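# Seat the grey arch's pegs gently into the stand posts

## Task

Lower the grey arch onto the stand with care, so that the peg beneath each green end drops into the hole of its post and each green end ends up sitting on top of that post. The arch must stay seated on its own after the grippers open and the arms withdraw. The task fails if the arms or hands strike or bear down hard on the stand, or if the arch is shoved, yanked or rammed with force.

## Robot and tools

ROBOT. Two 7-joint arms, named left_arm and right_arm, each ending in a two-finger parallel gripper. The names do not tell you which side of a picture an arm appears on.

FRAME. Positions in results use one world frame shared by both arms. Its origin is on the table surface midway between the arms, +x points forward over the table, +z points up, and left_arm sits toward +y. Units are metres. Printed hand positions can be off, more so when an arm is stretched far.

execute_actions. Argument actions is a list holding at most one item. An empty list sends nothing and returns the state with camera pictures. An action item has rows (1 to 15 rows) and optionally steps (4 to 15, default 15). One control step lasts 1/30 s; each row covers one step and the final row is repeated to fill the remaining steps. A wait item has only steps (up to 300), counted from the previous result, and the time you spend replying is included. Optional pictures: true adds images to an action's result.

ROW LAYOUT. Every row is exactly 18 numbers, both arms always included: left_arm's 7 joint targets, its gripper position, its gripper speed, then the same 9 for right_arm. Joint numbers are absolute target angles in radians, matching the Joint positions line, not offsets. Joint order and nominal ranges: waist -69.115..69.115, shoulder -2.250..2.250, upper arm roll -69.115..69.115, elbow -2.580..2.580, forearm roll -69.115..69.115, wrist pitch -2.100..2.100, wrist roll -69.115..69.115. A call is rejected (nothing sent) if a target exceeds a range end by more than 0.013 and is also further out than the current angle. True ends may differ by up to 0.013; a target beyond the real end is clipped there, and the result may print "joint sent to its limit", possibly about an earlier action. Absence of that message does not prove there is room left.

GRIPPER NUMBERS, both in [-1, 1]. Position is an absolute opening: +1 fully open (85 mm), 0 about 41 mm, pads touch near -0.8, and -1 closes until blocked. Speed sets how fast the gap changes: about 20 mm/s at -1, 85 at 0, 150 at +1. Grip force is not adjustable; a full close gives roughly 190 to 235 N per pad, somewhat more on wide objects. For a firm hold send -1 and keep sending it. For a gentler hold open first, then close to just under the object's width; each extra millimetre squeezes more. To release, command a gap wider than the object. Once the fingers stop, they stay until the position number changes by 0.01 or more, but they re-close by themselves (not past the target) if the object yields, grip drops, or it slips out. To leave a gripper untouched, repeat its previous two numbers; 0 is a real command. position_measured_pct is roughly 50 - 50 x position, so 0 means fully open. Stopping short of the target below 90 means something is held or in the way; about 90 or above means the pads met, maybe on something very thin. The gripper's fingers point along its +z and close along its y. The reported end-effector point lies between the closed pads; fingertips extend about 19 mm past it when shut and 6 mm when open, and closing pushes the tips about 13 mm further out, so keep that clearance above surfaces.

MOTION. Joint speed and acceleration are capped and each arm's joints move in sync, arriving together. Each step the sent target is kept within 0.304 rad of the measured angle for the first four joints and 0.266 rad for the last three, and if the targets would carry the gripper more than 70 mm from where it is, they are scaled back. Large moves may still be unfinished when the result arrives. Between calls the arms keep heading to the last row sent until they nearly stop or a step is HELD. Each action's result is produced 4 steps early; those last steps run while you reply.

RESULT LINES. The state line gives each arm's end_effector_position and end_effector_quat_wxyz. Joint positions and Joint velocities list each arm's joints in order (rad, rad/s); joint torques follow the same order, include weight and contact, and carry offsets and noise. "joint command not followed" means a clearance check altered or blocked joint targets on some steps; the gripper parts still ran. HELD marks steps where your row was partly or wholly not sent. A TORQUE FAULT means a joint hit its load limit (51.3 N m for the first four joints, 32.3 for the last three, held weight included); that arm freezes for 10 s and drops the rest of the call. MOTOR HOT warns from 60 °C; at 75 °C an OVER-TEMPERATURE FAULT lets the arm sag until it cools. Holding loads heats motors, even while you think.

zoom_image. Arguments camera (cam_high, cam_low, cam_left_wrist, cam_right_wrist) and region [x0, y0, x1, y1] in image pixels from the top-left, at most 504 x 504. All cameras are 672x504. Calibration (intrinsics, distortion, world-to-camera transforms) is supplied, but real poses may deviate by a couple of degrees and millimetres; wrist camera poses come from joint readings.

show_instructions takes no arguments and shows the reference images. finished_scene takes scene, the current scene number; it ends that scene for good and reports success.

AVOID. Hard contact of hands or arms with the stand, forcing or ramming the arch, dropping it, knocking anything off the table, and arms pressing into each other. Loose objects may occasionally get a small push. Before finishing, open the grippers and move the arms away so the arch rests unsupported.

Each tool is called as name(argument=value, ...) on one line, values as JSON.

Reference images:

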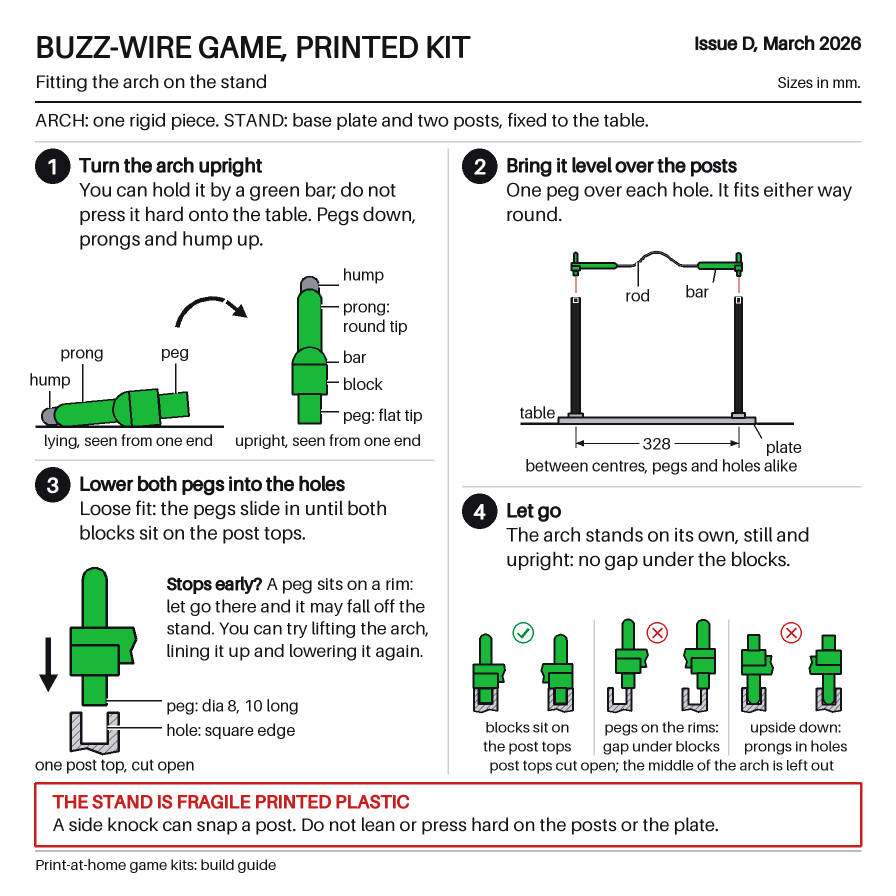

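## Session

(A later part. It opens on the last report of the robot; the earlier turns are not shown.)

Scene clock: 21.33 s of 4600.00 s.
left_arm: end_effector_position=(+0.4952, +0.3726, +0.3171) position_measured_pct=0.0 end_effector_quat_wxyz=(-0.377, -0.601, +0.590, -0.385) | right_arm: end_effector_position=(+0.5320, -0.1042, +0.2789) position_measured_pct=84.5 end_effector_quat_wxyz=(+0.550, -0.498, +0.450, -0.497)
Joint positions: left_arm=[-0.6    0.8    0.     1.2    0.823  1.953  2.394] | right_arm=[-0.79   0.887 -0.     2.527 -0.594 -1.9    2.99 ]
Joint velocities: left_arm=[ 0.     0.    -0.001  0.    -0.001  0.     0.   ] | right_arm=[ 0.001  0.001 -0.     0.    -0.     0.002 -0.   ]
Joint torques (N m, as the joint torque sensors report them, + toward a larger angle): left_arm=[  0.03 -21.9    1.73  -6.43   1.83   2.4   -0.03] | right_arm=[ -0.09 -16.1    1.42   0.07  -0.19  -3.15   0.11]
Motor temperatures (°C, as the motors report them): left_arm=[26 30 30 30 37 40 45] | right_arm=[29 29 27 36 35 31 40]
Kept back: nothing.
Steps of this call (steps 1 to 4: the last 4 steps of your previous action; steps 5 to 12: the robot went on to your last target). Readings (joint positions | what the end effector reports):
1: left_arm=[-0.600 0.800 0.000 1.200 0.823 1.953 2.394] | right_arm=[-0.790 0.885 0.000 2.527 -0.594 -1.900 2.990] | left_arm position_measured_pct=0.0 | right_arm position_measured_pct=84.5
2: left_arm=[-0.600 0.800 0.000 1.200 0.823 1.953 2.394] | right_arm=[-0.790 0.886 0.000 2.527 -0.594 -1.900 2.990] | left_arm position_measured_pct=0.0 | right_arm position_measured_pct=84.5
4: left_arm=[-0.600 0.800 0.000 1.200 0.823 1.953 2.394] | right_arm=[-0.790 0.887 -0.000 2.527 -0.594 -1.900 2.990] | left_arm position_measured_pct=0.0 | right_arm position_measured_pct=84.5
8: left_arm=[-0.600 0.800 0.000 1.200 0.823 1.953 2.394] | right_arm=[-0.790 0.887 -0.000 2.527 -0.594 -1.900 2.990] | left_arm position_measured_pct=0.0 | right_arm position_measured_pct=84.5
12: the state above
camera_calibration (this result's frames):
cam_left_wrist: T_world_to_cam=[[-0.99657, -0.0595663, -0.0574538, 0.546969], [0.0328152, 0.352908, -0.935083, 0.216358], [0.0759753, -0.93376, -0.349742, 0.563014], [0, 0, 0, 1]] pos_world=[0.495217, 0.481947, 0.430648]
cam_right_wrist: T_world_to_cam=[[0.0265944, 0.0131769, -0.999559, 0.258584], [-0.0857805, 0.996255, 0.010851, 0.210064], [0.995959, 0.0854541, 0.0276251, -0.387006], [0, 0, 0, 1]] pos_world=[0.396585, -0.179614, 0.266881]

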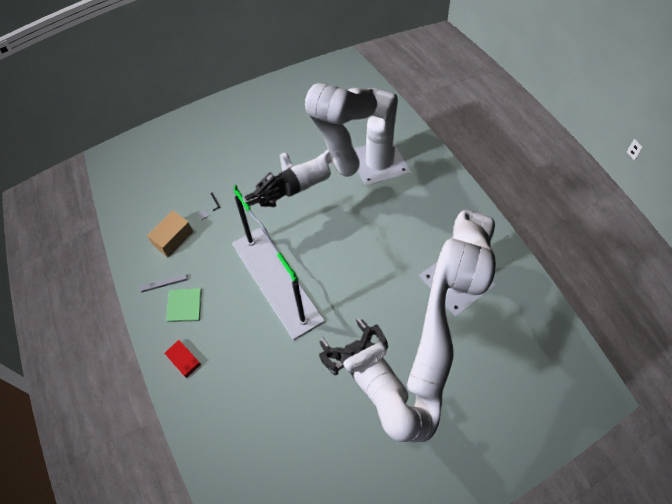

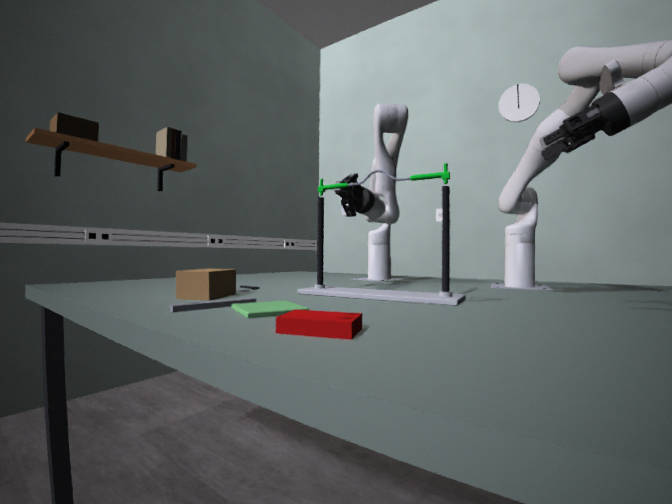

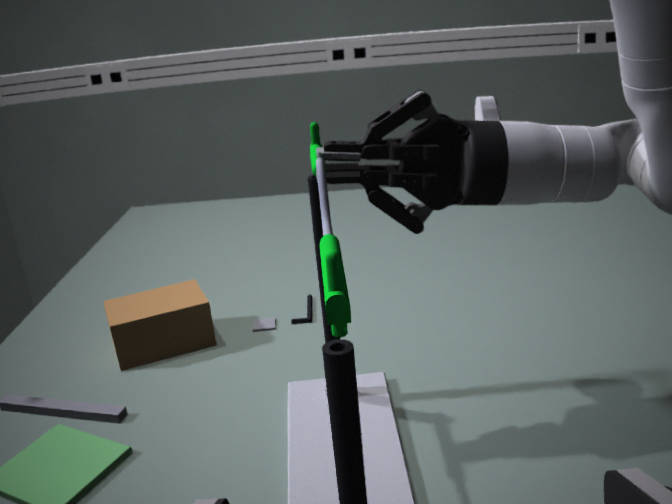

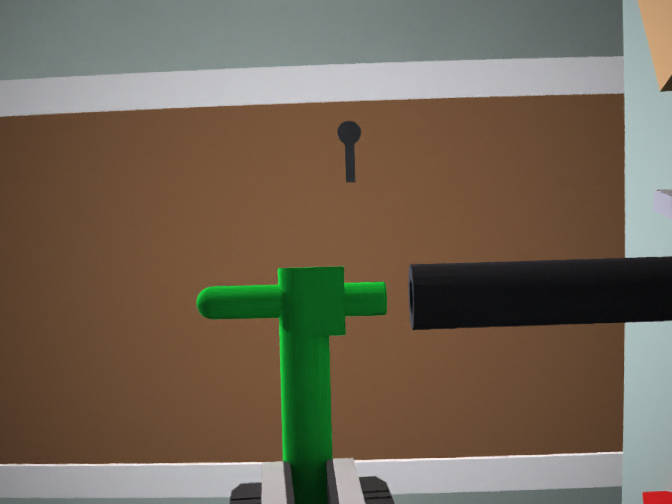

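execute_actions(actions=[{"rows":[[-0.6,0.8,0,1.2,0.823,1.953,2.394,1,0,-0.786,0.8979,0,2.5211,-0.5904,-1.9044,2.9878,-1,-0.6]]}])

execute_actions(actions=[{"steps":10}], pictures=true)

zoom_image(camera="cam_left_wrist", region=[305,290,375,370])

zoom_image(camera="cam_low", region=[305,170,345,210])

zoom_image(camera="cam_right_wrist", region=[330,250,450,350])

Scene clock: 22.30 s of 4600.00 s.
left_arm: end_effector_position=(+0.4952, +0.3726, +0.3171) position_measured_pct=0.0 end_effector_quat_wxyz=(-0.377, -0.601, +0.590, -0.385) | right_arm: end_effector_position=(+0.5335, -0.1042, +0.2760) position_measured_pct=84.5 end_effector_quat_wxyz=(+0.550, -0.498, +0.450, -0.497)
Joint positions: left_arm=[-0.6    0.8   -0.     1.2    0.823  1.953  2.394] | right_arm=[-0.786  0.898  0.     2.521 -0.59  -1.904  2.988]
Joint velocities: left_arm=[ 0.     0.    -0.001 -0.     0.     0.    -0.001] | right_arm=[ 0.001  0.002 -0.     0.    -0.     0.001  0.   ]
Joint torques (N m, as the joint torque sensors report them, + toward a larger angle): left_arm=[  0.01 -21.85   1.64  -6.58   1.7    2.32  -0.02] | right_arm=[  0.1  -16.39   1.48  -0.1   -0.2   -3.24   0.14]
Motor temperatures (°C, as the motors report them): left_arm=[26 30 30 30 37 40 45] | right_arm=[29 29 27 36 35 31 40]
Steps of this call (steps 1 to 15: the robot went on to your last target; steps 16 to 18: nothing new was sent; steps 19 to 29: the first 11 steps of this action). Readings (joint positions | what the end effector reports):
19: left_arm=[-0.600 0.800 0.000 1.200 0.823 1.953 2.394] | right_arm=[-0.790 0.889 -0.000 2.526 -0.593 -1.900 2.989] | left_arm position_measured_pct=0.0 | right_arm position_measured_pct=84.5
20: left_arm=[-0.600 0.800 0.000 1.200 0.823 1.953 2.394] | right_arm=[-0.788 0.894 -0.000 2.524 -0.592 -1.902 2.989] | left_arm position_measured_pct=0.0 | right_arm position_measured_pct=84.5
22: left_arm=[-0.600 0.800 0.000 1.200 0.823 1.953 2.394] | right_arm=[-0.786 0.897 0.000 2.522 -0.591 -1.904 2.988] | left_arm position_measured_pct=0.0 | right_arm position_measured_pct=84.5
26: left_arm=[-0.600 0.800 0.000 1.200 0.823 1.953 2.394] | right_arm=[-0.786 0.897 -0.000 2.521 -0.590 -1.904 2.988] | left_arm position_measured_pct=0.0 | right_arm position_measured_pct=84.5
29: the state above

Scene clock: 22.63 s of 4600.00 s.
left_arm: end_effector_position=(+0.4952, +0.3726, +0.3171) position_measured_pct=0.0 end_effector_quat_wxyz=(-0.377, -0.601, +0.590, -0.385) | right_arm: end_effector_position=(+0.5335, -0.1042, +0.2759) position_measured_pct=84.5 end_effector_quat_wxyz=(+0.550, -0.498, +0.450, -0.497)
Joint positions: left_arm=[-0.6    0.8    0.     1.2    0.823  1.953  2.394] | right_arm=[-0.786  0.898  0.     2.521 -0.59  -1.904  2.988]
Joint velocities: left_arm=[-0.    -0.001  0.002  0.001 -0.002 -0.     0.001] | right_arm=[ 0.001  0.    -0.     0.    -0.     0.002  0.   ]
Joint torques (N m, as the joint torque sensors report them, + toward a larger angle): left_arm=[  0.08 -21.85   1.84  -6.61   1.76   2.34   0.  ] | right_arm=[  0.03 -16.37   1.55  -0.11  -0.2   -3.12   0.08]
Motor temperatures (°C, as the motors report them): left_arm=[26 30 30 30 37 40 45] | right_arm=[29 29 27 36 35 31 40]
Kept back: nothing.
Steps of this call (steps 1 to 4: the last 4 steps of your previous action; steps 5 to 10: the robot went on to your last target). Readings (joint positions | what the end effector reports):
1: left_arm=[-0.600 0.800 0.000 1.200 0.823 1.953 2.394] | right_arm=[-0.786 0.898 0.000 2.521 -0.590 -1.904 2.988] | left_arm position_measured_pct=0.0 | right_arm position_measured_pct=84.5
2: left_arm=[-0.600 0.800 -0.000 1.200 0.823 1.953 2.394] | right_arm=[-0.786 0.898 0.000 2.521 -0.590 -1.904 2.988] | left_arm position_measured_pct=0.0 | right_arm position_measured_pct=84.5
4: left_arm=[-0.600 0.800 0.000 1.200 0.823 1.953 2.394] | right_arm=[-0.786 0.898 0.000 2.521 -0.590 -1.904 2.988] | left_arm position_measured_pct=0.0 | right_arm position_measured_pct=84.5
8: left_arm=[-0.600 0.800 0.000 1.200 0.823 1.953 2.394] | right_arm=[-0.786 0.898 0.000 2.521 -0.590 -1.904 2.988] | left_arm position_measured_pct=0.0 | right_arm position_measured_pct=84.5
10: the state above
camera_calibration (this result's frames):
cam_left_wrist: T_world_to_cam=[[-0.99657, -0.0595665, -0.0574539, 0.546969], [0.0328152, 0.352908, -0.935083, 0.216358], [0.0759755, -0.93376, -0.349742, 0.563014], [0, 0, 0, 1]] pos_world=[0.495217, 0.481947, 0.430648]
cam_right_wrist: T_world_to_cam=[[0.0265358, 0.0131238, -0.999562, 0.255528], [-0.085711, 0.996261, 0.010805, 0.210267], [0.995967, 0.0853867, 0.0275614, -0.388482], [0, 0, 0, 1]] pos_world=[0.398157, -0.179663, 0.263852]

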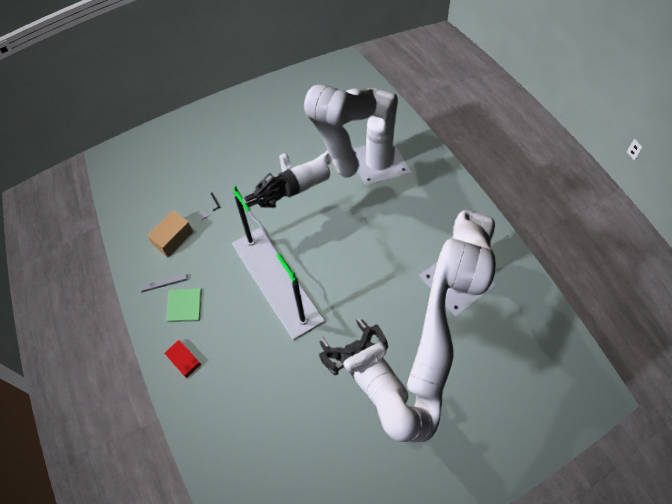

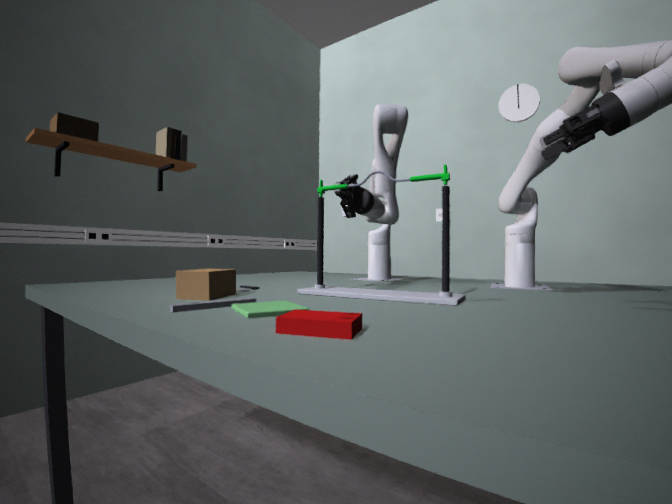

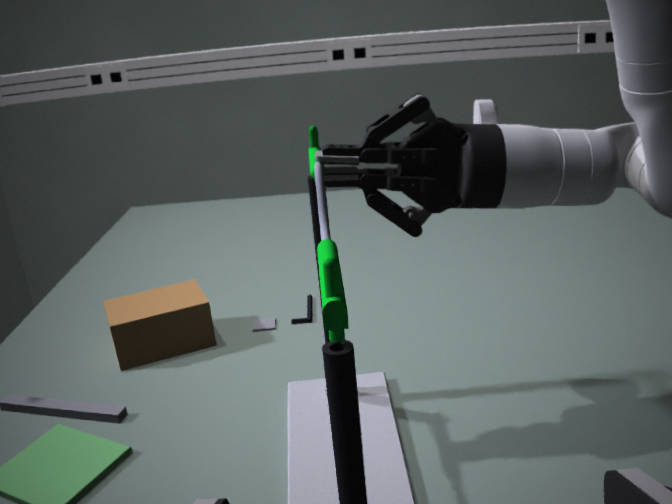

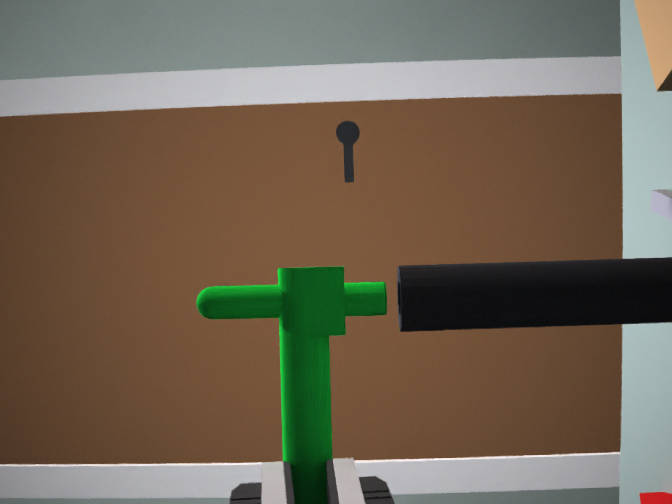

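Region (305, 290, 375, 370) of cam_left_wrist's 672x504 image, scaled by 6.300; it fills the left 441 columns of this view, and the rest is white.

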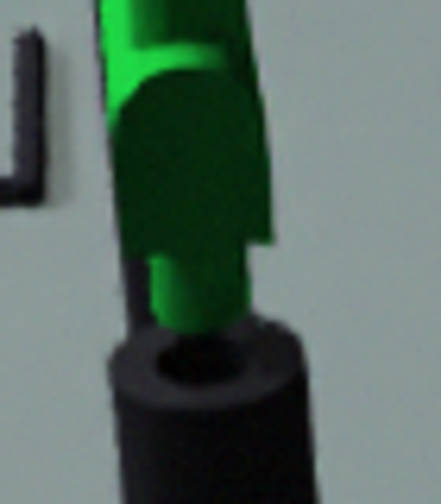

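Region (305, 170, 345, 210) of cam_low's 672x504 image, scaled by 12.600, with more detail than that image has.

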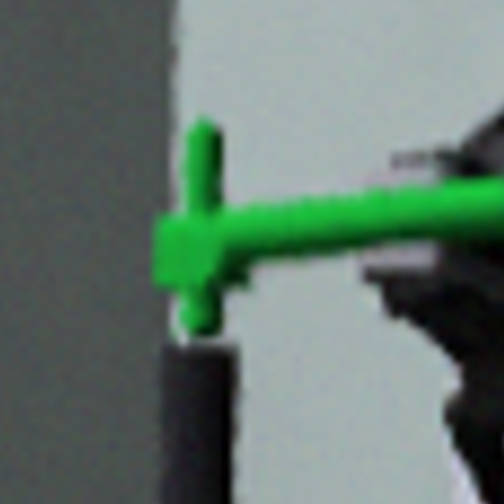

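Region (330, 250, 450, 350) of cam_right_wrist's 672x504 image, scaled by 4.200.

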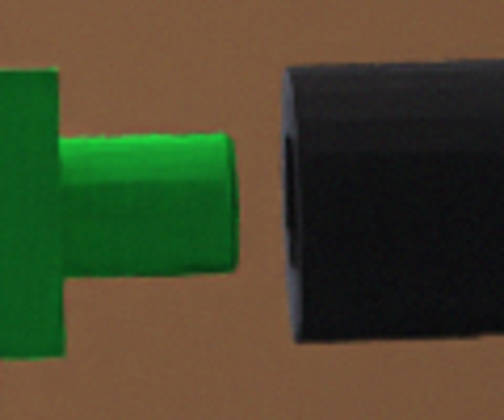

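execute_actions(actions=[{"rows":[[-0.6,0.8,0,1.2,0.823,1.953,2.394,1,0,-0.786,0.9033,0,2.5203,-0.5913,-1.9082,2.9851,-1,-0.6],[-0.6,0.8,0,1.2,0.823,1.953,2.394,1,0,-0.786,0.9033,0,2.5203,-0.5913,-1.9082,2.9851,-1,-0.6],[-0.6,0.8,0,1.2,0.823,1.953,2.394,1,0,-0.786,0.9033,0,2.5203,-0.5913,-1.9082,2.9851,-1,-0.6],[-0.6,0.8,0,1.2,0.823,1.953,2.394,1,0,-0.786,0.9087,0,2.5196,-0.5922,-1.912,2.9824,-1,-0.6],[-0.6,0.8,0,1.2,0.823,1.953,2.394,1,0,-0.786,0.9087,0,2.5196,-0.5922,-1.912,2.9824,-1,-0.6],[-0.6,0.8,0,1.2,0.823,1.953,2.394,1,0,-0.786,0.9087,0,2.5196,-0.5922,-1.912,2.9824,-1,-0.6],[-0.6,0.8,0,1.2,0.823,1.953,2.394,1,0,-0.786,0.914,0,2.5188,-0.5931,-1.9159,2.9796,-1,-0.6],[-0.6,0.8,0,1.2,0.823,1.953,2.394,1,0,-0.786,0.914,0,2.5188,-0.5931,-1.9159,2.9796,-1,-0.6],[-0.6,0.8,0,1.2,0.823,1.953,2.394,1,0,-0.786,0.914,0,2.5188,-0.5931,-1.9159,2.9796,-1,-0.6],[-0.6,0.8,0,1.2,0.823,1.953,2.394,1,0,-0.786,0.9194,0,2.518,-0.594,-1.9197,2.9769,-1,-0.6]]}])

execute_actions(actions=[{"steps":15}], pictures=true)

zoom_image(camera="cam_left_wrist", region=[305,290,375,370])

Scene clock: 23.37 s of 4600.00 s.
left_arm: end_effector_position=(+0.4952, +0.3726, +0.3171) position_measured_pct=0.0 end_effector_quat_wxyz=(-0.377, -0.601, +0.590, -0.385) | right_arm: end_effector_position=(+0.5336, -0.1041, +0.2721) position_measured_pct=84.5 end_effector_quat_wxyz=(+0.551, -0.497, +0.449, -0.498)
Joint positions: left_arm=[-0.6    0.8    0.     1.2    0.823  1.953  2.394] | right_arm=[-0.786  0.916  0.     2.518 -0.594 -1.92   2.978]
Joint velocities: left_arm=[-0.     0.002 -0.001 -0.     0.002 -0.     0.001] | right_arm=[-0.003  0.043  0.007 -0.017 -0.015 -0.077 -0.029]
Joint torques (N m, as the joint torque sensors report them, + toward a larger angle): left_arm=[  0.02 -21.9    1.77  -6.51   1.73   2.45  -0.06] | right_arm=[  0.55 -14.61   1.09   0.76   0.09  -1.37  -0.35]
Motor temperatures (°C, as the motors report them): left_arm=[26 30 30 30 37 40 45] | right_arm=[29 29 27 36 35 31 40]
Steps of this call (steps 1 to 11: the robot went on to your last target; steps 12 to 22: the first 11 steps of this action). Readings (joint positions | what the end effector reports):
12: left_arm=[-0.600 0.800 0.000 1.200 0.823 1.953 2.394] | right_arm=[-0.786 0.899 0.000 2.521 -0.591 -1.905 2.988] | left_arm position_measured_pct=0.0 | right_arm position_measured_pct=84.5
13: left_arm=[-0.600 0.800 0.000 1.200 0.823 1.953 2.394] | right_arm=[-0.786 0.902 0.000 2.521 -0.591 -1.907 2.986] | left_arm position_measured_pct=0.0 | right_arm position_measured_pct=84.5
15: left_arm=[-0.600 0.800 0.000 1.200 0.823 1.953 2.394] | right_arm=[-0.786 0.904 -0.000 2.520 -0.591 -1.908 2.985] | left_arm position_measured_pct=0.0 | right_arm position_measured_pct=84.5
19: left_arm=[-0.600 0.800 0.000 1.200 0.823 1.953 2.394] | right_arm=[-0.786 0.912 0.000 2.519 -0.593 -1.915 2.981] | left_arm position_measured_pct=0.0 | right_arm position_measured_pct=84.5
22: the state above

Scene clock: 23.87 s of 4600.00 s.
left_arm: end_effector_position=(+0.4952, +0.3726, +0.3171) position_measured_pct=0.0 end_effector_quat_wxyz=(-0.377, -0.601, +0.590, -0.385) | right_arm: end_effector_position=(+0.5336, -0.1041, +0.2721) position_measured_pct=84.5 end_effector_quat_wxyz=(+0.551, -0.496, +0.449, -0.498)
Joint positions: left_arm=[-0.6    0.8    0.     1.2    0.823  1.953  2.394] | right_arm=[-0.786  0.918  0.001  2.518 -0.594 -1.922  2.977]
Joint velocities: left_arm=[ 0.     0.    -0.    -0.001  0.001 -0.    -0.002] | right_arm=[ 0.001 -0.    -0.     0.     0.    -0.001  0.   ]
Joint torques (N m, as the joint torque sensors report them, + toward a larger angle): left_arm=[ -0.05 -21.75   1.84  -6.56   1.67   2.45  -0.09] | right_arm=[  0.07 -14.84   1.21   0.3   -0.06  -2.26  -0.05]
Motor temperatures (°C, as the motors report them): left_arm=[26 30 30 30 37 40 45] | right_arm=[29 29 27 36 35 31 40]
Kept back: nothing.
Steps of this call (steps 1 to 4: the last 4 steps of your previous action; steps 5 to 15: the robot went on to your last target). Readings (joint positions | what the end effector reports):
1: left_arm=[-0.600 0.800 -0.000 1.200 0.823 1.953 2.394] | right_arm=[-0.786 0.917 0.000 2.518 -0.594 -1.921 2.978] | left_arm position_measured_pct=0.0 | right_arm position_measured_pct=84.5
2: left_arm=[-0.600 0.800 0.000 1.200 0.823 1.953 2.394] | right_arm=[-0.786 0.917 0.000 2.518 -0.594 -1.921 2.977] | left_arm position_measured_pct=0.0 | right_arm position_measured_pct=84.5
4: left_arm=[-0.600 0.800 0.000 1.200 0.823 1.953 2.394] | right_arm=[-0.786 0.917 0.000 2.518 -0.594 -1.921 2.977] | left_arm position_measured_pct=0.0 | right_arm position_measured_pct=84.5
8: left_arm=[-0.600 0.800 0.000 1.200 0.823 1.953 2.394] | right_arm=[-0.786 0.918 0.001 2.518 -0.594 -1.922 2.977] | left_arm position_measured_pct=0.0 | right_arm position_measured_pct=84.5
15: the state above
All arms were judged still, so your last target was given up. Only a new action makes them travel on or press farther. Fingers that are still opening or closing keep moving.
camera_calibration (this result's frames):
cam_left_wrist: T_world_to_cam=[[-0.99657, -0.0595664, -0.057454, 0.546969], [0.0328154, 0.352908, -0.935083, 0.216358], [0.0759754, -0.93376, -0.349742, 0.563014], [0, 0, 0, 1]] pos_world=[0.495217, 0.481947, 0.430648]
cam_right_wrist: T_world_to_cam=[[0.0305434, 0.0138694, -0.999437, 0.249604], [-0.0858013, 0.996249, 0.011203, 0.210167], [0.995844, 0.0854108, 0.0316188, -0.389459], [0, 0, 0, 1]] pos_world=[0.398249, -0.179576, 0.259423]

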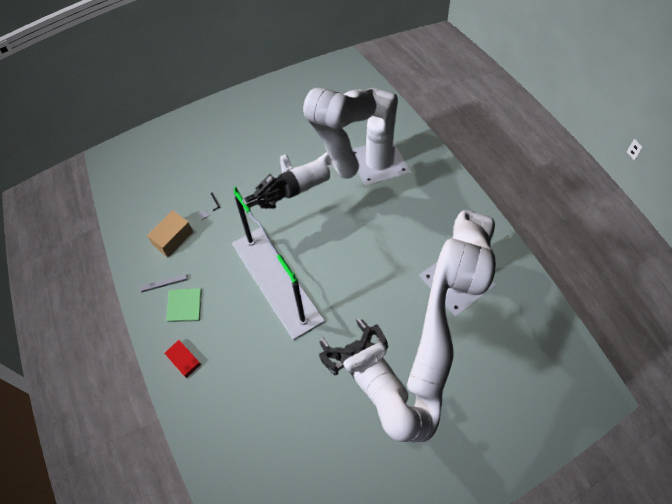

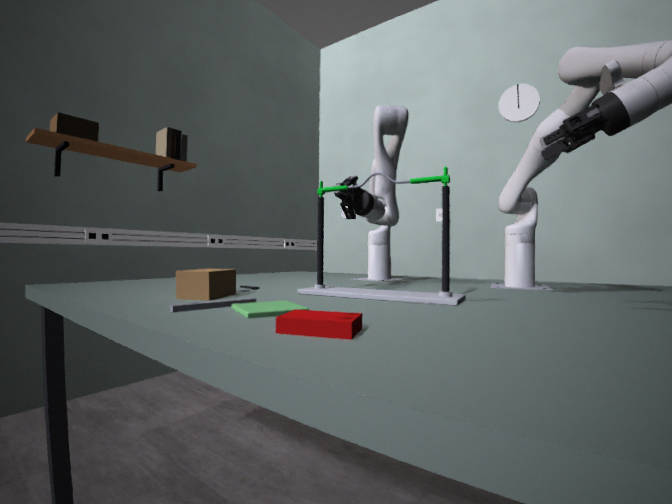

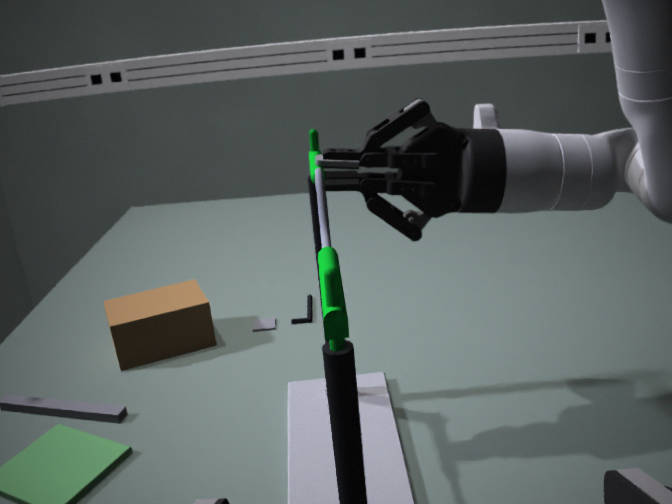

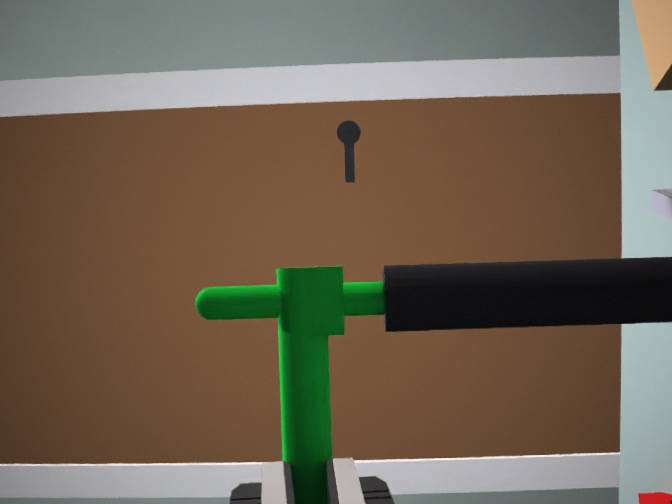

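Region (305, 290, 375, 370) of cam_left_wrist's 672x504 image, scaled by 6.300; it fills the left 441 columns of this view, and the rest is white.

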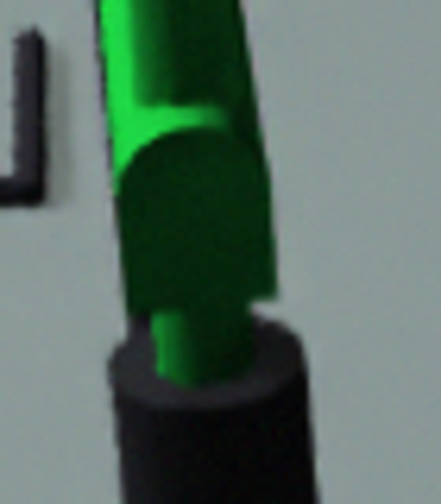

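zoom_image(camera="cam_left_wrist", region=[295,115,345,205])

zoom_image(camera="cam_low", region=[310,180,335,205])

zoom_image(camera="cam_right_wrist", region=[330,250,450,350])

zoom_image(camera="cam_high", region=[222,178,262,218])

Region (295, 115, 345, 205) of cam_left_wrist's 672x504 image, scaled by 5.600.

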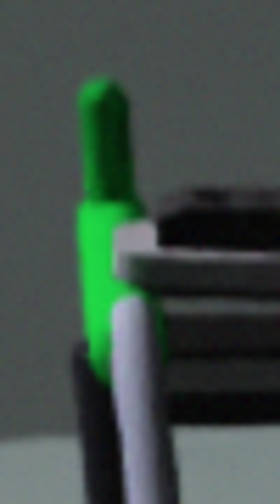

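Region (310, 180, 335, 205) of cam_low's 672x504 image, scaled by 20.160, with more detail than that image has.

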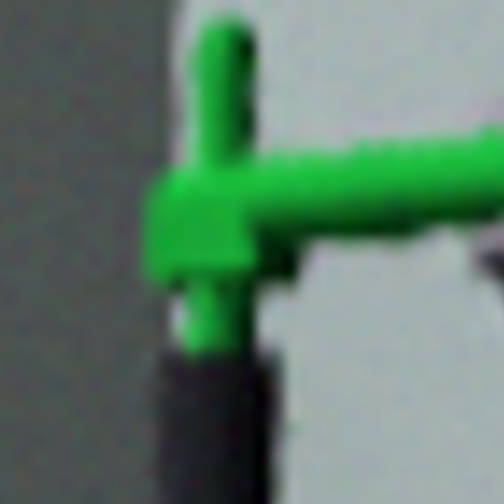

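Region (330, 250, 450, 350) of cam_right_wrist's 672x504 image, scaled by 4.200.

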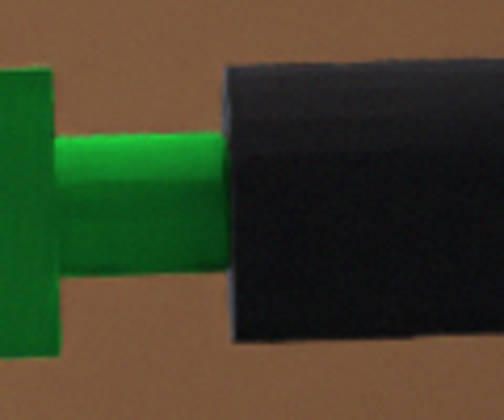

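Region (222, 178, 262, 218) of cam_high's 672x504 image, scaled by 12.600, with more detail than that image has.

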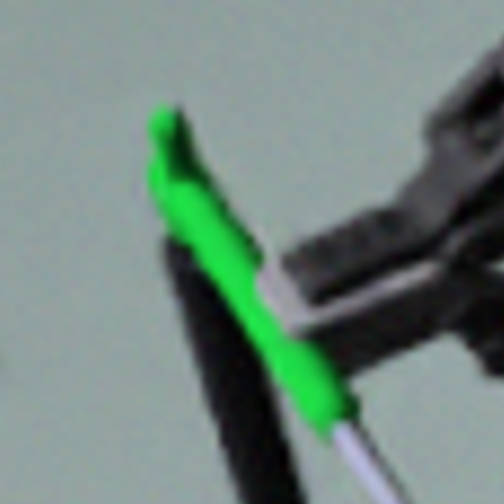

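execute_actions(actions=[{"rows":[[-0.6,0.8,0,1.2,0.823,1.953,2.394,1,0,-0.786,0.9033,0,2.5203,-0.5913,-1.9082,2.9851,-1,-0.6],[-0.6,0.8,0,1.2,0.823,1.953,2.394,1,0,-0.786,0.9033,0,2.5203,-0.5913,-1.9082,2.9851,-1,-0.6],[-0.6,0.8,0,1.2,0.823,1.953,2.394,1,0,-0.786,0.9033,0,2.5203,-0.5913,-1.9082,2.9851,-1,-0.6],[-0.6,0.8,0,1.2,0.823,1.953,2.394,1,0,-0.786,0.9033,0,2.5203,-0.5913,-1.9082,2.9851,-1,-0.6],[-0.6,0.8,0,1.2,0.823,1.953,2.394,1,0,-0.786,0.9033,0,2.5203,-0.5913,-1.9082,2.9851,-1,-0.6],[-0.6,0.8,0,1.2,0.823,1.953,2.394,1,0,-0.7833,0.9033,0,2.52,-0.5865,-1.9089,2.9862,-1,-0.6]]}])

execute_actions(actions=[{"steps":10}], pictures=true)

zoom_image(camera="cam_left_wrist", region=[305,290,375,370])

zoom_image(camera="cam_low", region=[310,180,335,205])

zoom_image(camera="cam_right_wrist", region=[330,250,450,350])

Scene clock: 26.93 s of 4600.00 s.
left_arm: end_effector_position=(+0.4952, +0.3726, +0.3171) position_measured_pct=0.0 end_effector_quat_wxyz=(-0.377, -0.601, +0.590, -0.385) | right_arm: end_effector_position=(+0.5339, -0.1040, +0.2744) position_measured_pct=84.5 end_effector_quat_wxyz=(+0.551, -0.498, +0.449, -0.497)
Joint positions: left_arm=[-0.6    0.8    0.     1.2    0.823  1.953  2.394] | right_arm=[-0.784  0.904 -0.     2.52  -0.587 -1.909  2.986]
Joint velocities: left_arm=[ 0.     0.002 -0.    -0.    -0.002  0.    -0.001] | right_arm=[ 0.001 -0.002 -0.    -0.     0.002  0.    -0.   ]
Joint torques (N m, as the joint torque sensors report them, + toward a larger angle): left_arm=[  0.03 -21.8    1.89  -6.66   1.74   2.44  -0.11] | right_arm=[ -0.38 -16.23   1.37   0.04  -0.26  -3.22   0.13]
Motor temperatures (°C, as the motors report them): left_arm=[26 30 30 30 37 40 45] | right_arm=[29 29 27 36 35 31 40]
Steps of this call (steps 1 to 81: nothing new was sent; steps 82 to 92: the first 11 steps of this action). Readings (joint positions | what the end effector reports):
82: left_arm=[-0.600 0.800 0.000 1.200 0.823 1.953 2.394] | right_arm=[-0.786 0.916 0.000 2.518 -0.594 -1.921 2.978] | left_arm position_measured_pct=0.0 | right_arm position_measured_pct=84.5
83: left_arm=[-0.600 0.800 0.000 1.200 0.823 1.953 2.394] | right_arm=[-0.786 0.910 0.000 2.519 -0.593 -1.916 2.980] | left_arm position_measured_pct=0.0 | right_arm position_measured_pct=84.5
85: left_arm=[-0.600 0.800 0.000 1.200 0.823 1.953 2.394] | right_arm=[-0.786 0.904 0.000 2.520 -0.592 -1.910 2.984] | left_arm position_measured_pct=0.0 | right_arm position_measured_pct=84.5
89: left_arm=[-0.600 0.800 0.000 1.200 0.823 1.953 2.394] | right_arm=[-0.784 0.904 0.000 2.520 -0.587 -1.909 2.986] | left_arm position_measured_pct=0.0 | right_arm position_measured_pct=84.5
92: the state above

Scene clock: 27.27 s of 4600.00 s.
left_arm: end_effector_position=(+0.4952, +0.3726, +0.3171) position_measured_pct=0.0 end_effector_quat_wxyz=(-0.377, -0.601, +0.590, -0.385) | right_arm: end_effector_position=(+0.5339, -0.1041, +0.2745) position_measured_pct=84.5 end_effector_quat_wxyz=(+0.551, -0.498, +0.449, -0.497)
Joint positions: left_arm=[-0.6    0.8    0.     1.2    0.823  1.953  2.394] | right_arm=[-0.783  0.903  0.     2.52  -0.587 -1.909  2.986]
Joint velocities: left_arm=[-0.    -0.002 -0.    -0.     0.     0.    -0.001] | right_arm=[ 0.    -0.     0.    -0.    -0.001  0.002 -0.001]
Joint torques (N m, as the joint torque sensors report them, + toward a larger angle): left_arm=[ -0.01 -21.78   1.71  -6.64   1.79   2.41  -0.16] | right_arm=[ -0.07 -16.32   1.2    0.32  -0.37  -3.03   0.12]
Motor temperatures (°C, as the motors report them): left_arm=[26 30 30 30 37 40 45] | right_arm=[29 29 27 36 35 31 40]
Kept back: nothing.
Steps of this call (steps 1 to 4: the last 4 steps of your previous action; steps 5 to 10: the robot went on to your last target). Readings (joint positions | what the end effector reports):
1: left_arm=[-0.600 0.800 0.000 1.200 0.823 1.953 2.394] | right_arm=[-0.783 0.903 -0.000 2.520 -0.586 -1.909 2.986] | left_arm position_measured_pct=0.0 | right_arm position_measured_pct=84.5
2: left_arm=[-0.600 0.800 0.000 1.200 0.823 1.953 2.394] | right_arm=[-0.783 0.903 -0.000 2.520 -0.586 -1.909 2.986] | left_arm position_measured_pct=0.0 | right_arm position_measured_pct=84.5
4: left_arm=[-0.600 0.800 0.000 1.200 0.823 1.953 2.394] | right_arm=[-0.783 0.903 0.000 2.520 -0.587 -1.909 2.986] | left_arm position_measured_pct=0.0 | right_arm position_measured_pct=84.5
8: left_arm=[-0.600 0.800 0.000 1.200 0.823 1.953 2.394] | right_arm=[-0.783 0.903 0.000 2.520 -0.587 -1.909 2.986] | left_arm position_measured_pct=0.0 | right_arm position_measured_pct=84.5
10: the state above
camera_calibration (this result's frames):
cam_left_wrist: T_world_to_cam=[[-0.99657, -0.0595663, -0.0574538, 0.546969], [0.0328152, 0.352908, -0.935082, 0.216358], [0.0759753, -0.93376, -0.349743, 0.563014], [0, 0, 0, 1]] pos_world=[0.495217, 0.481947, 0.430648]
cam_right_wrist: T_world_to_cam=[[0.0267013, 0.0133561, -0.999554, 0.254104], [-0.0876099, 0.996094, 0.0109696, 0.211175], [0.995797, 0.087278, 0.0277672, -0.388591], [0, 0, 0, 1]] pos_world=[0.398673, -0.179829, 0.262465]

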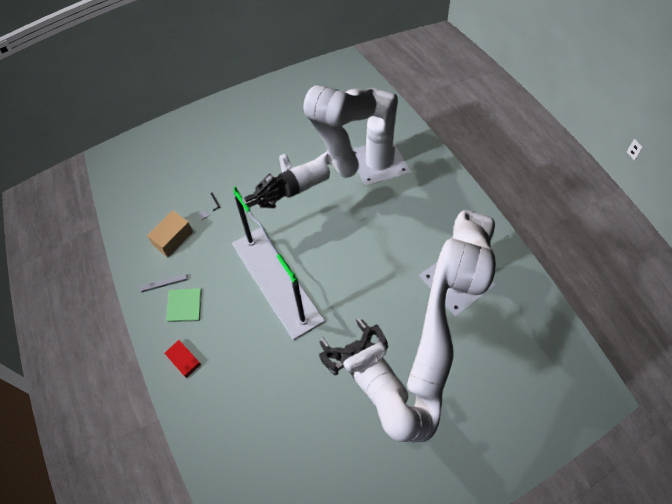

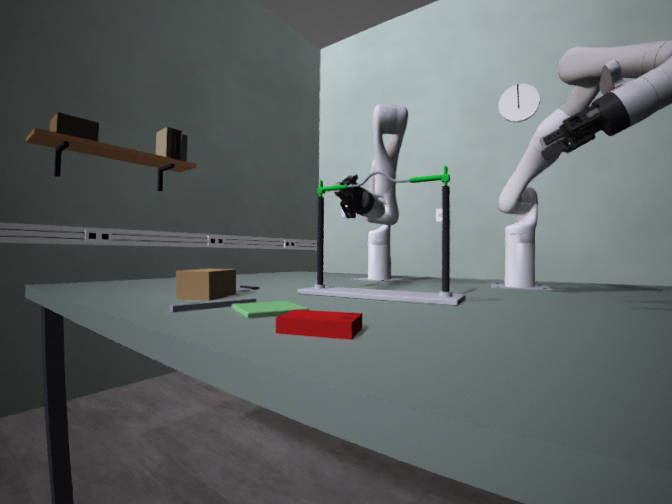

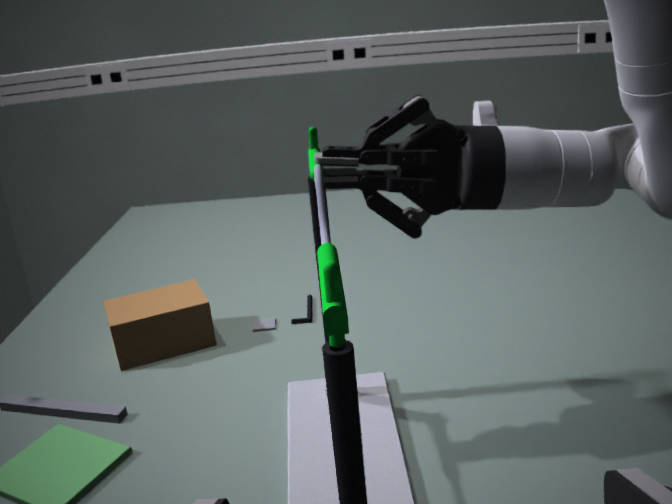

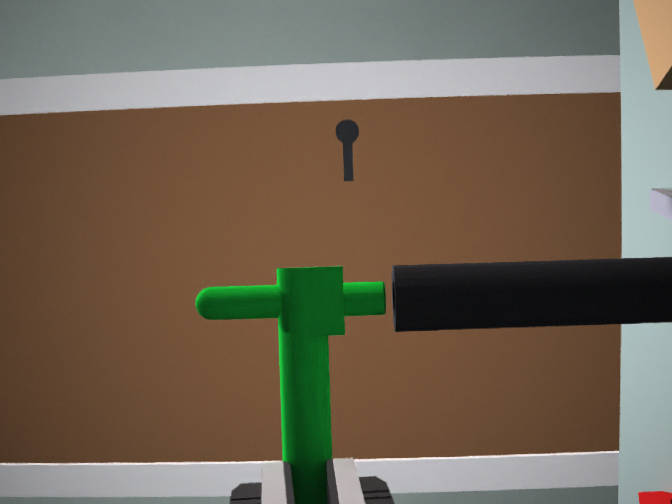

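Region (305, 290, 375, 370) of cam_left_wrist's 672x504 image, scaled by 6.300; it fills the left 441 columns of this view, and the rest is white.

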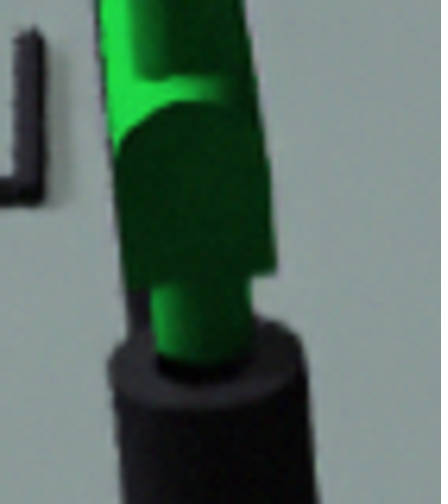

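Region (310, 180, 335, 205) of cam_low's 672x504 image, scaled by 20.160, with more detail than that image has.

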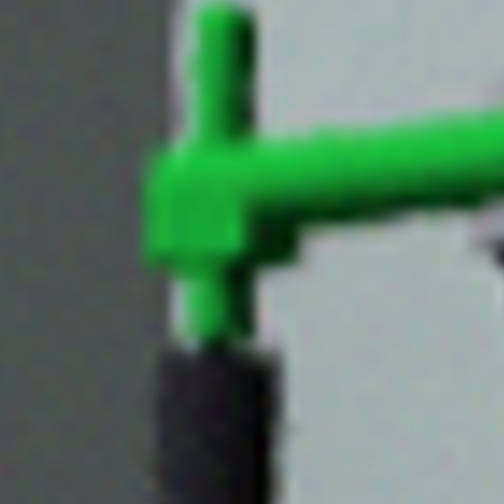

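Region (330, 250, 450, 350) of cam_right_wrist's 672x504 image, scaled by 4.200.

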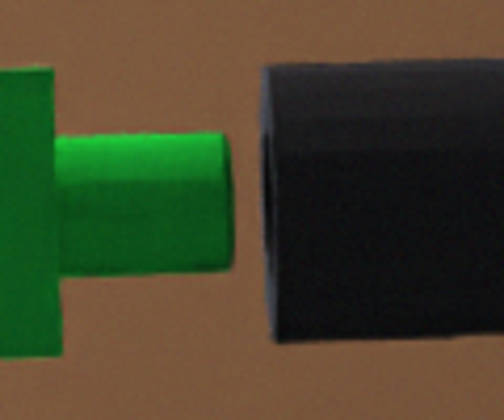

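execute_actions(actions=[{"rows":[[-0.6,0.8,0,1.2,0.823,1.953,2.394,1,0,-0.7833,0.9087,0,2.5193,-0.5874,-1.9127,2.9795,-1,-0.6],[-0.6,0.8,0,1.2,0.823,1.953,2.394,1,0,-0.7833,0.9087,0,2.5193,-0.5874,-1.9127,2.9795,-1,-0.6],[-0.6,0.8,0,1.2,0.823,1.953,2.394,1,0,-0.7833,0.9087,0,2.5193,-0.5874,-1.9127,2.9795,-1,-0.6],[-0.6,0.8,0,1.2,0.823,1.953,2.394,1,0,-0.7833,0.9113,0,2.5189,-0.5879,-1.9147,2.9781,-1,-0.6],[-0.6,0.8,0,1.2,0.823,1.953,2.394,1,0,-0.7833,0.9113,0,2.5189,-0.5879,-1.9147,2.9781,-1,-0.6],[-0.6,0.8,0,1.2,0.823,1.953,2.394,1,0,-0.7833,0.914,0,2.5185,-0.5883,-1.9166,2.9767,-1,-0.6],[-0.6,0.8,0,1.2,0.823,1.953,2.394,1,0,-0.7833,0.914,0,2.5185,-0.5883,-1.9166,2.9767,-1,-0.6],[-0.6,0.8,0,1.2,0.823,1.953,2.394,1,0,-0.7833,0.9167,0,2.5181,-0.5888,-1.9185,2.9754,-1,-0.6]]}])

execute_actions(actions=[{"steps":12}], pictures=true)

zoom_image(camera="cam_left_wrist", region=[305,290,375,370])

Scene clock: 27.90 s of 4600.00 s.
left_arm: end_effector_position=(+0.4952, +0.3726, +0.3171) position_measured_pct=0.0 end_effector_quat_wxyz=(-0.377, -0.601, +0.590, -0.385) | right_arm: end_effector_position=(+0.5340, -0.1041, +0.2720) position_measured_pct=84.5 end_effector_quat_wxyz=(+0.552, -0.496, +0.450, -0.496)
Joint positions: left_arm=[-0.6    0.8    0.     1.2    0.823  1.953  2.394] | right_arm=[-0.783  0.916  0.     2.518 -0.589 -1.919  2.976]
Joint velocities: left_arm=[-0.     0.001  0.     0.001 -0.002 -0.    -0.   ] | right_arm=[-0.001  0.004  0.    -0.001 -0.001 -0.004 -0.001]
Joint torques (N m, as the joint torque sensors report them, + toward a larger angle): left_arm=[ -0.07 -21.79   1.78  -6.45   1.67   2.37  -0.08] | right_arm=[  0.03 -15.66   1.09   0.56  -0.3   -2.9    0.01]
Motor temperatures (°C, as the motors report them): left_arm=[26 30 30 30 37 40 45] | right_arm=[29 29 27 36 35 31 40]
Steps of this call (steps 1 to 8: the robot went on to your last target; steps 9 to 19: the first 11 steps of this action). Readings (joint positions | what the end effector reports):
9: left_arm=[-0.600 0.800 0.000 1.200 0.823 1.953 2.394] | right_arm=[-0.783 0.904 0.000 2.520 -0.587 -1.909 2.986] | left_arm position_measured_pct=0.0 | right_arm position_measured_pct=84.5
10: left_arm=[-0.600 0.800 0.000 1.200 0.823 1.953 2.394] | right_arm=[-0.783 0.907 0.000 2.520 -0.587 -1.911 2.983] | left_arm position_measured_pct=0.0 | right_arm position_measured_pct=84.5
12: left_arm=[-0.600 0.800 0.000 1.200 0.823 1.953 2.394] | right_arm=[-0.783 0.909 -0.000 2.519 -0.587 -1.913 2.980] | left_arm position_measured_pct=0.0 | right_arm position_measured_pct=84.5
16: left_arm=[-0.600 0.800 0.000 1.200 0.823 1.953 2.394] | right_arm=[-0.783 0.914 0.000 2.518 -0.588 -1.917 2.977] | left_arm position_measured_pct=0.0 | right_arm position_measured_pct=84.5
19: the state above

Scene clock: 28.30 s of 4600.00 s.
left_arm: end_effector_position=(+0.4952, +0.3726, +0.3171) position_measured_pct=0.0 end_effector_quat_wxyz=(-0.377, -0.601, +0.590, -0.385) | right_arm: end_effector_position=(+0.5340, -0.1041, +0.2720) position_measured_pct=84.5 end_effector_quat_wxyz=(+0.552, -0.496, +0.450, -0.496)
Joint positions: left_arm=[-0.6    0.8    0.     1.2    0.823  1.953  2.394] | right_arm=[-0.783  0.916  0.     2.518 -0.589 -1.919  2.976]
Joint velocities: left_arm=[ 0.     0.    -0.     0.001  0.002  0.    -0.001] | right_arm=[-0.001  0.     0.    -0.001  0.    -0.001  0.001]
Joint torques (N m, as the joint torque sensors report them, + toward a larger angle): left_arm=[  0.09 -21.87   1.73  -6.49   1.68   2.5   -0.04] | right_arm=[ -0.19 -15.28   1.17   0.67  -0.25  -2.52   0.15]
Motor temperatures (°C, as the motors report them): left_arm=[26 30 30 30 37 40 45] | right_arm=[29 29 27 36 35 31 40]
Kept back: nothing.
Steps of this call (steps 1 to 4: the last 4 steps of your previous action; steps 5 to 12: the robot went on to your last target). Readings (joint positions | what the end effector reports):
1: left_arm=[-0.600 0.800 0.000 1.200 0.823 1.953 2.394] | right_arm=[-0.783 0.916 0.000 2.518 -0.589 -1.919 2.976] | left_arm position_measured_pct=0.0 | right_arm position_measured_pct=84.5
2: left_arm=[-0.600 0.800 0.000 1.200 0.823 1.953 2.394] | right_arm=[-0.783 0.916 0.000 2.518 -0.589 -1.919 2.976] | left_arm position_measured_pct=0.0 | right_arm position_measured_pct=84.5
4: left_arm=[-0.600 0.800 0.000 1.200 0.823 1.953 2.394] | right_arm=[-0.783 0.916 0.000 2.518 -0.589 -1.919 2.976] | left_arm position_measured_pct=0.0 | right_arm position_measured_pct=84.5
8: left_arm=[-0.600 0.800 0.000 1.200 0.823 1.953 2.394] | right_arm=[-0.783 0.916 0.000 2.518 -0.589 -1.919 2.976] | left_arm position_measured_pct=0.0 | right_arm position_measured_pct=84.5
12: the state above
camera_calibration (this result's frames):
cam_left_wrist: T_world_to_cam=[[-0.99657, -0.0595664, -0.0574536, 0.546969], [0.032815, 0.352908, -0.935083, 0.216358], [0.0759753, -0.93376, -0.349742, 0.563014], [0, 0, 0, 1]] pos_world=[0.495217, 0.481947, 0.430648]
cam_right_wrist: T_world_to_cam=[[0.0285064, 0.0177399, -0.999436, 0.251001], [-0.0879084, 0.996013, 0.0151718, 0.210216], [0.995721, 0.0874264, 0.0299522, -0.389168], [0, 0, 0, 1]] pos_world=[0.398827, -0.179807, 0.259327]

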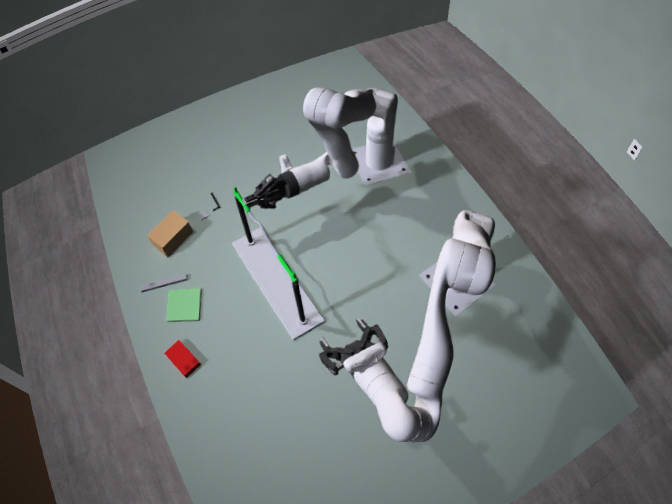

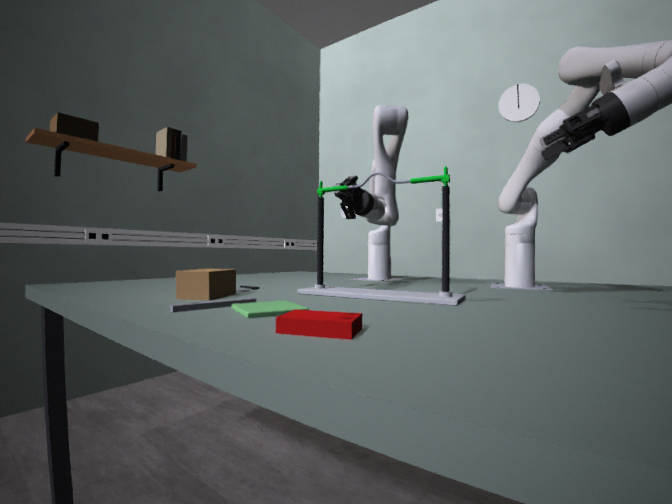

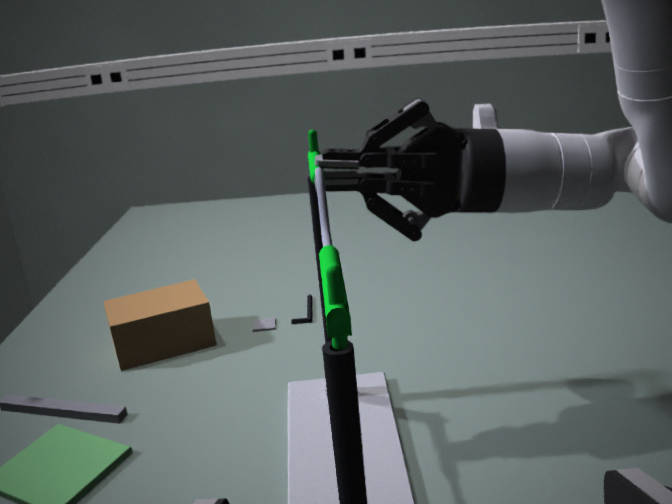

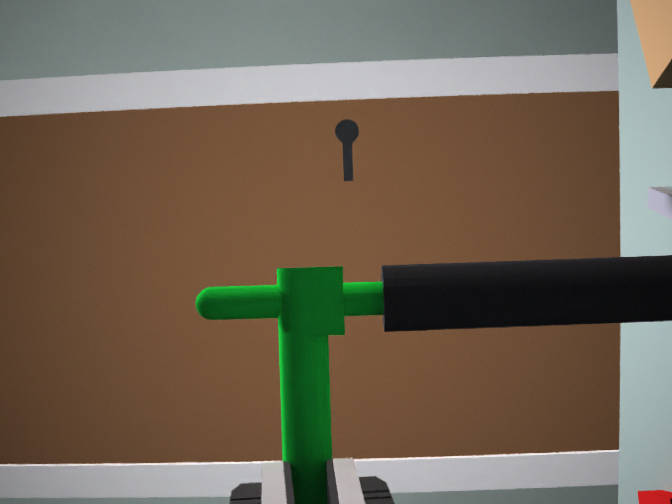

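Region (305, 290, 375, 370) of cam_left_wrist's 672x504 image, scaled by 6.300; it fills the left 441 columns of this view, and the rest is white.

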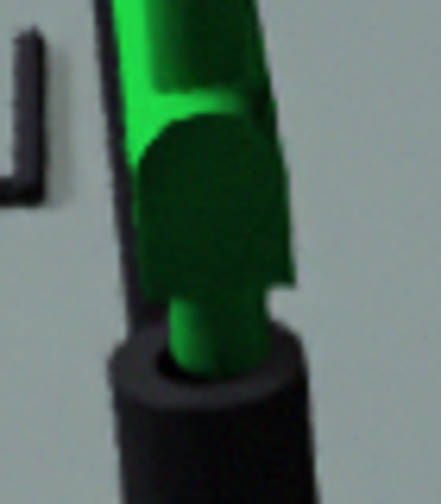

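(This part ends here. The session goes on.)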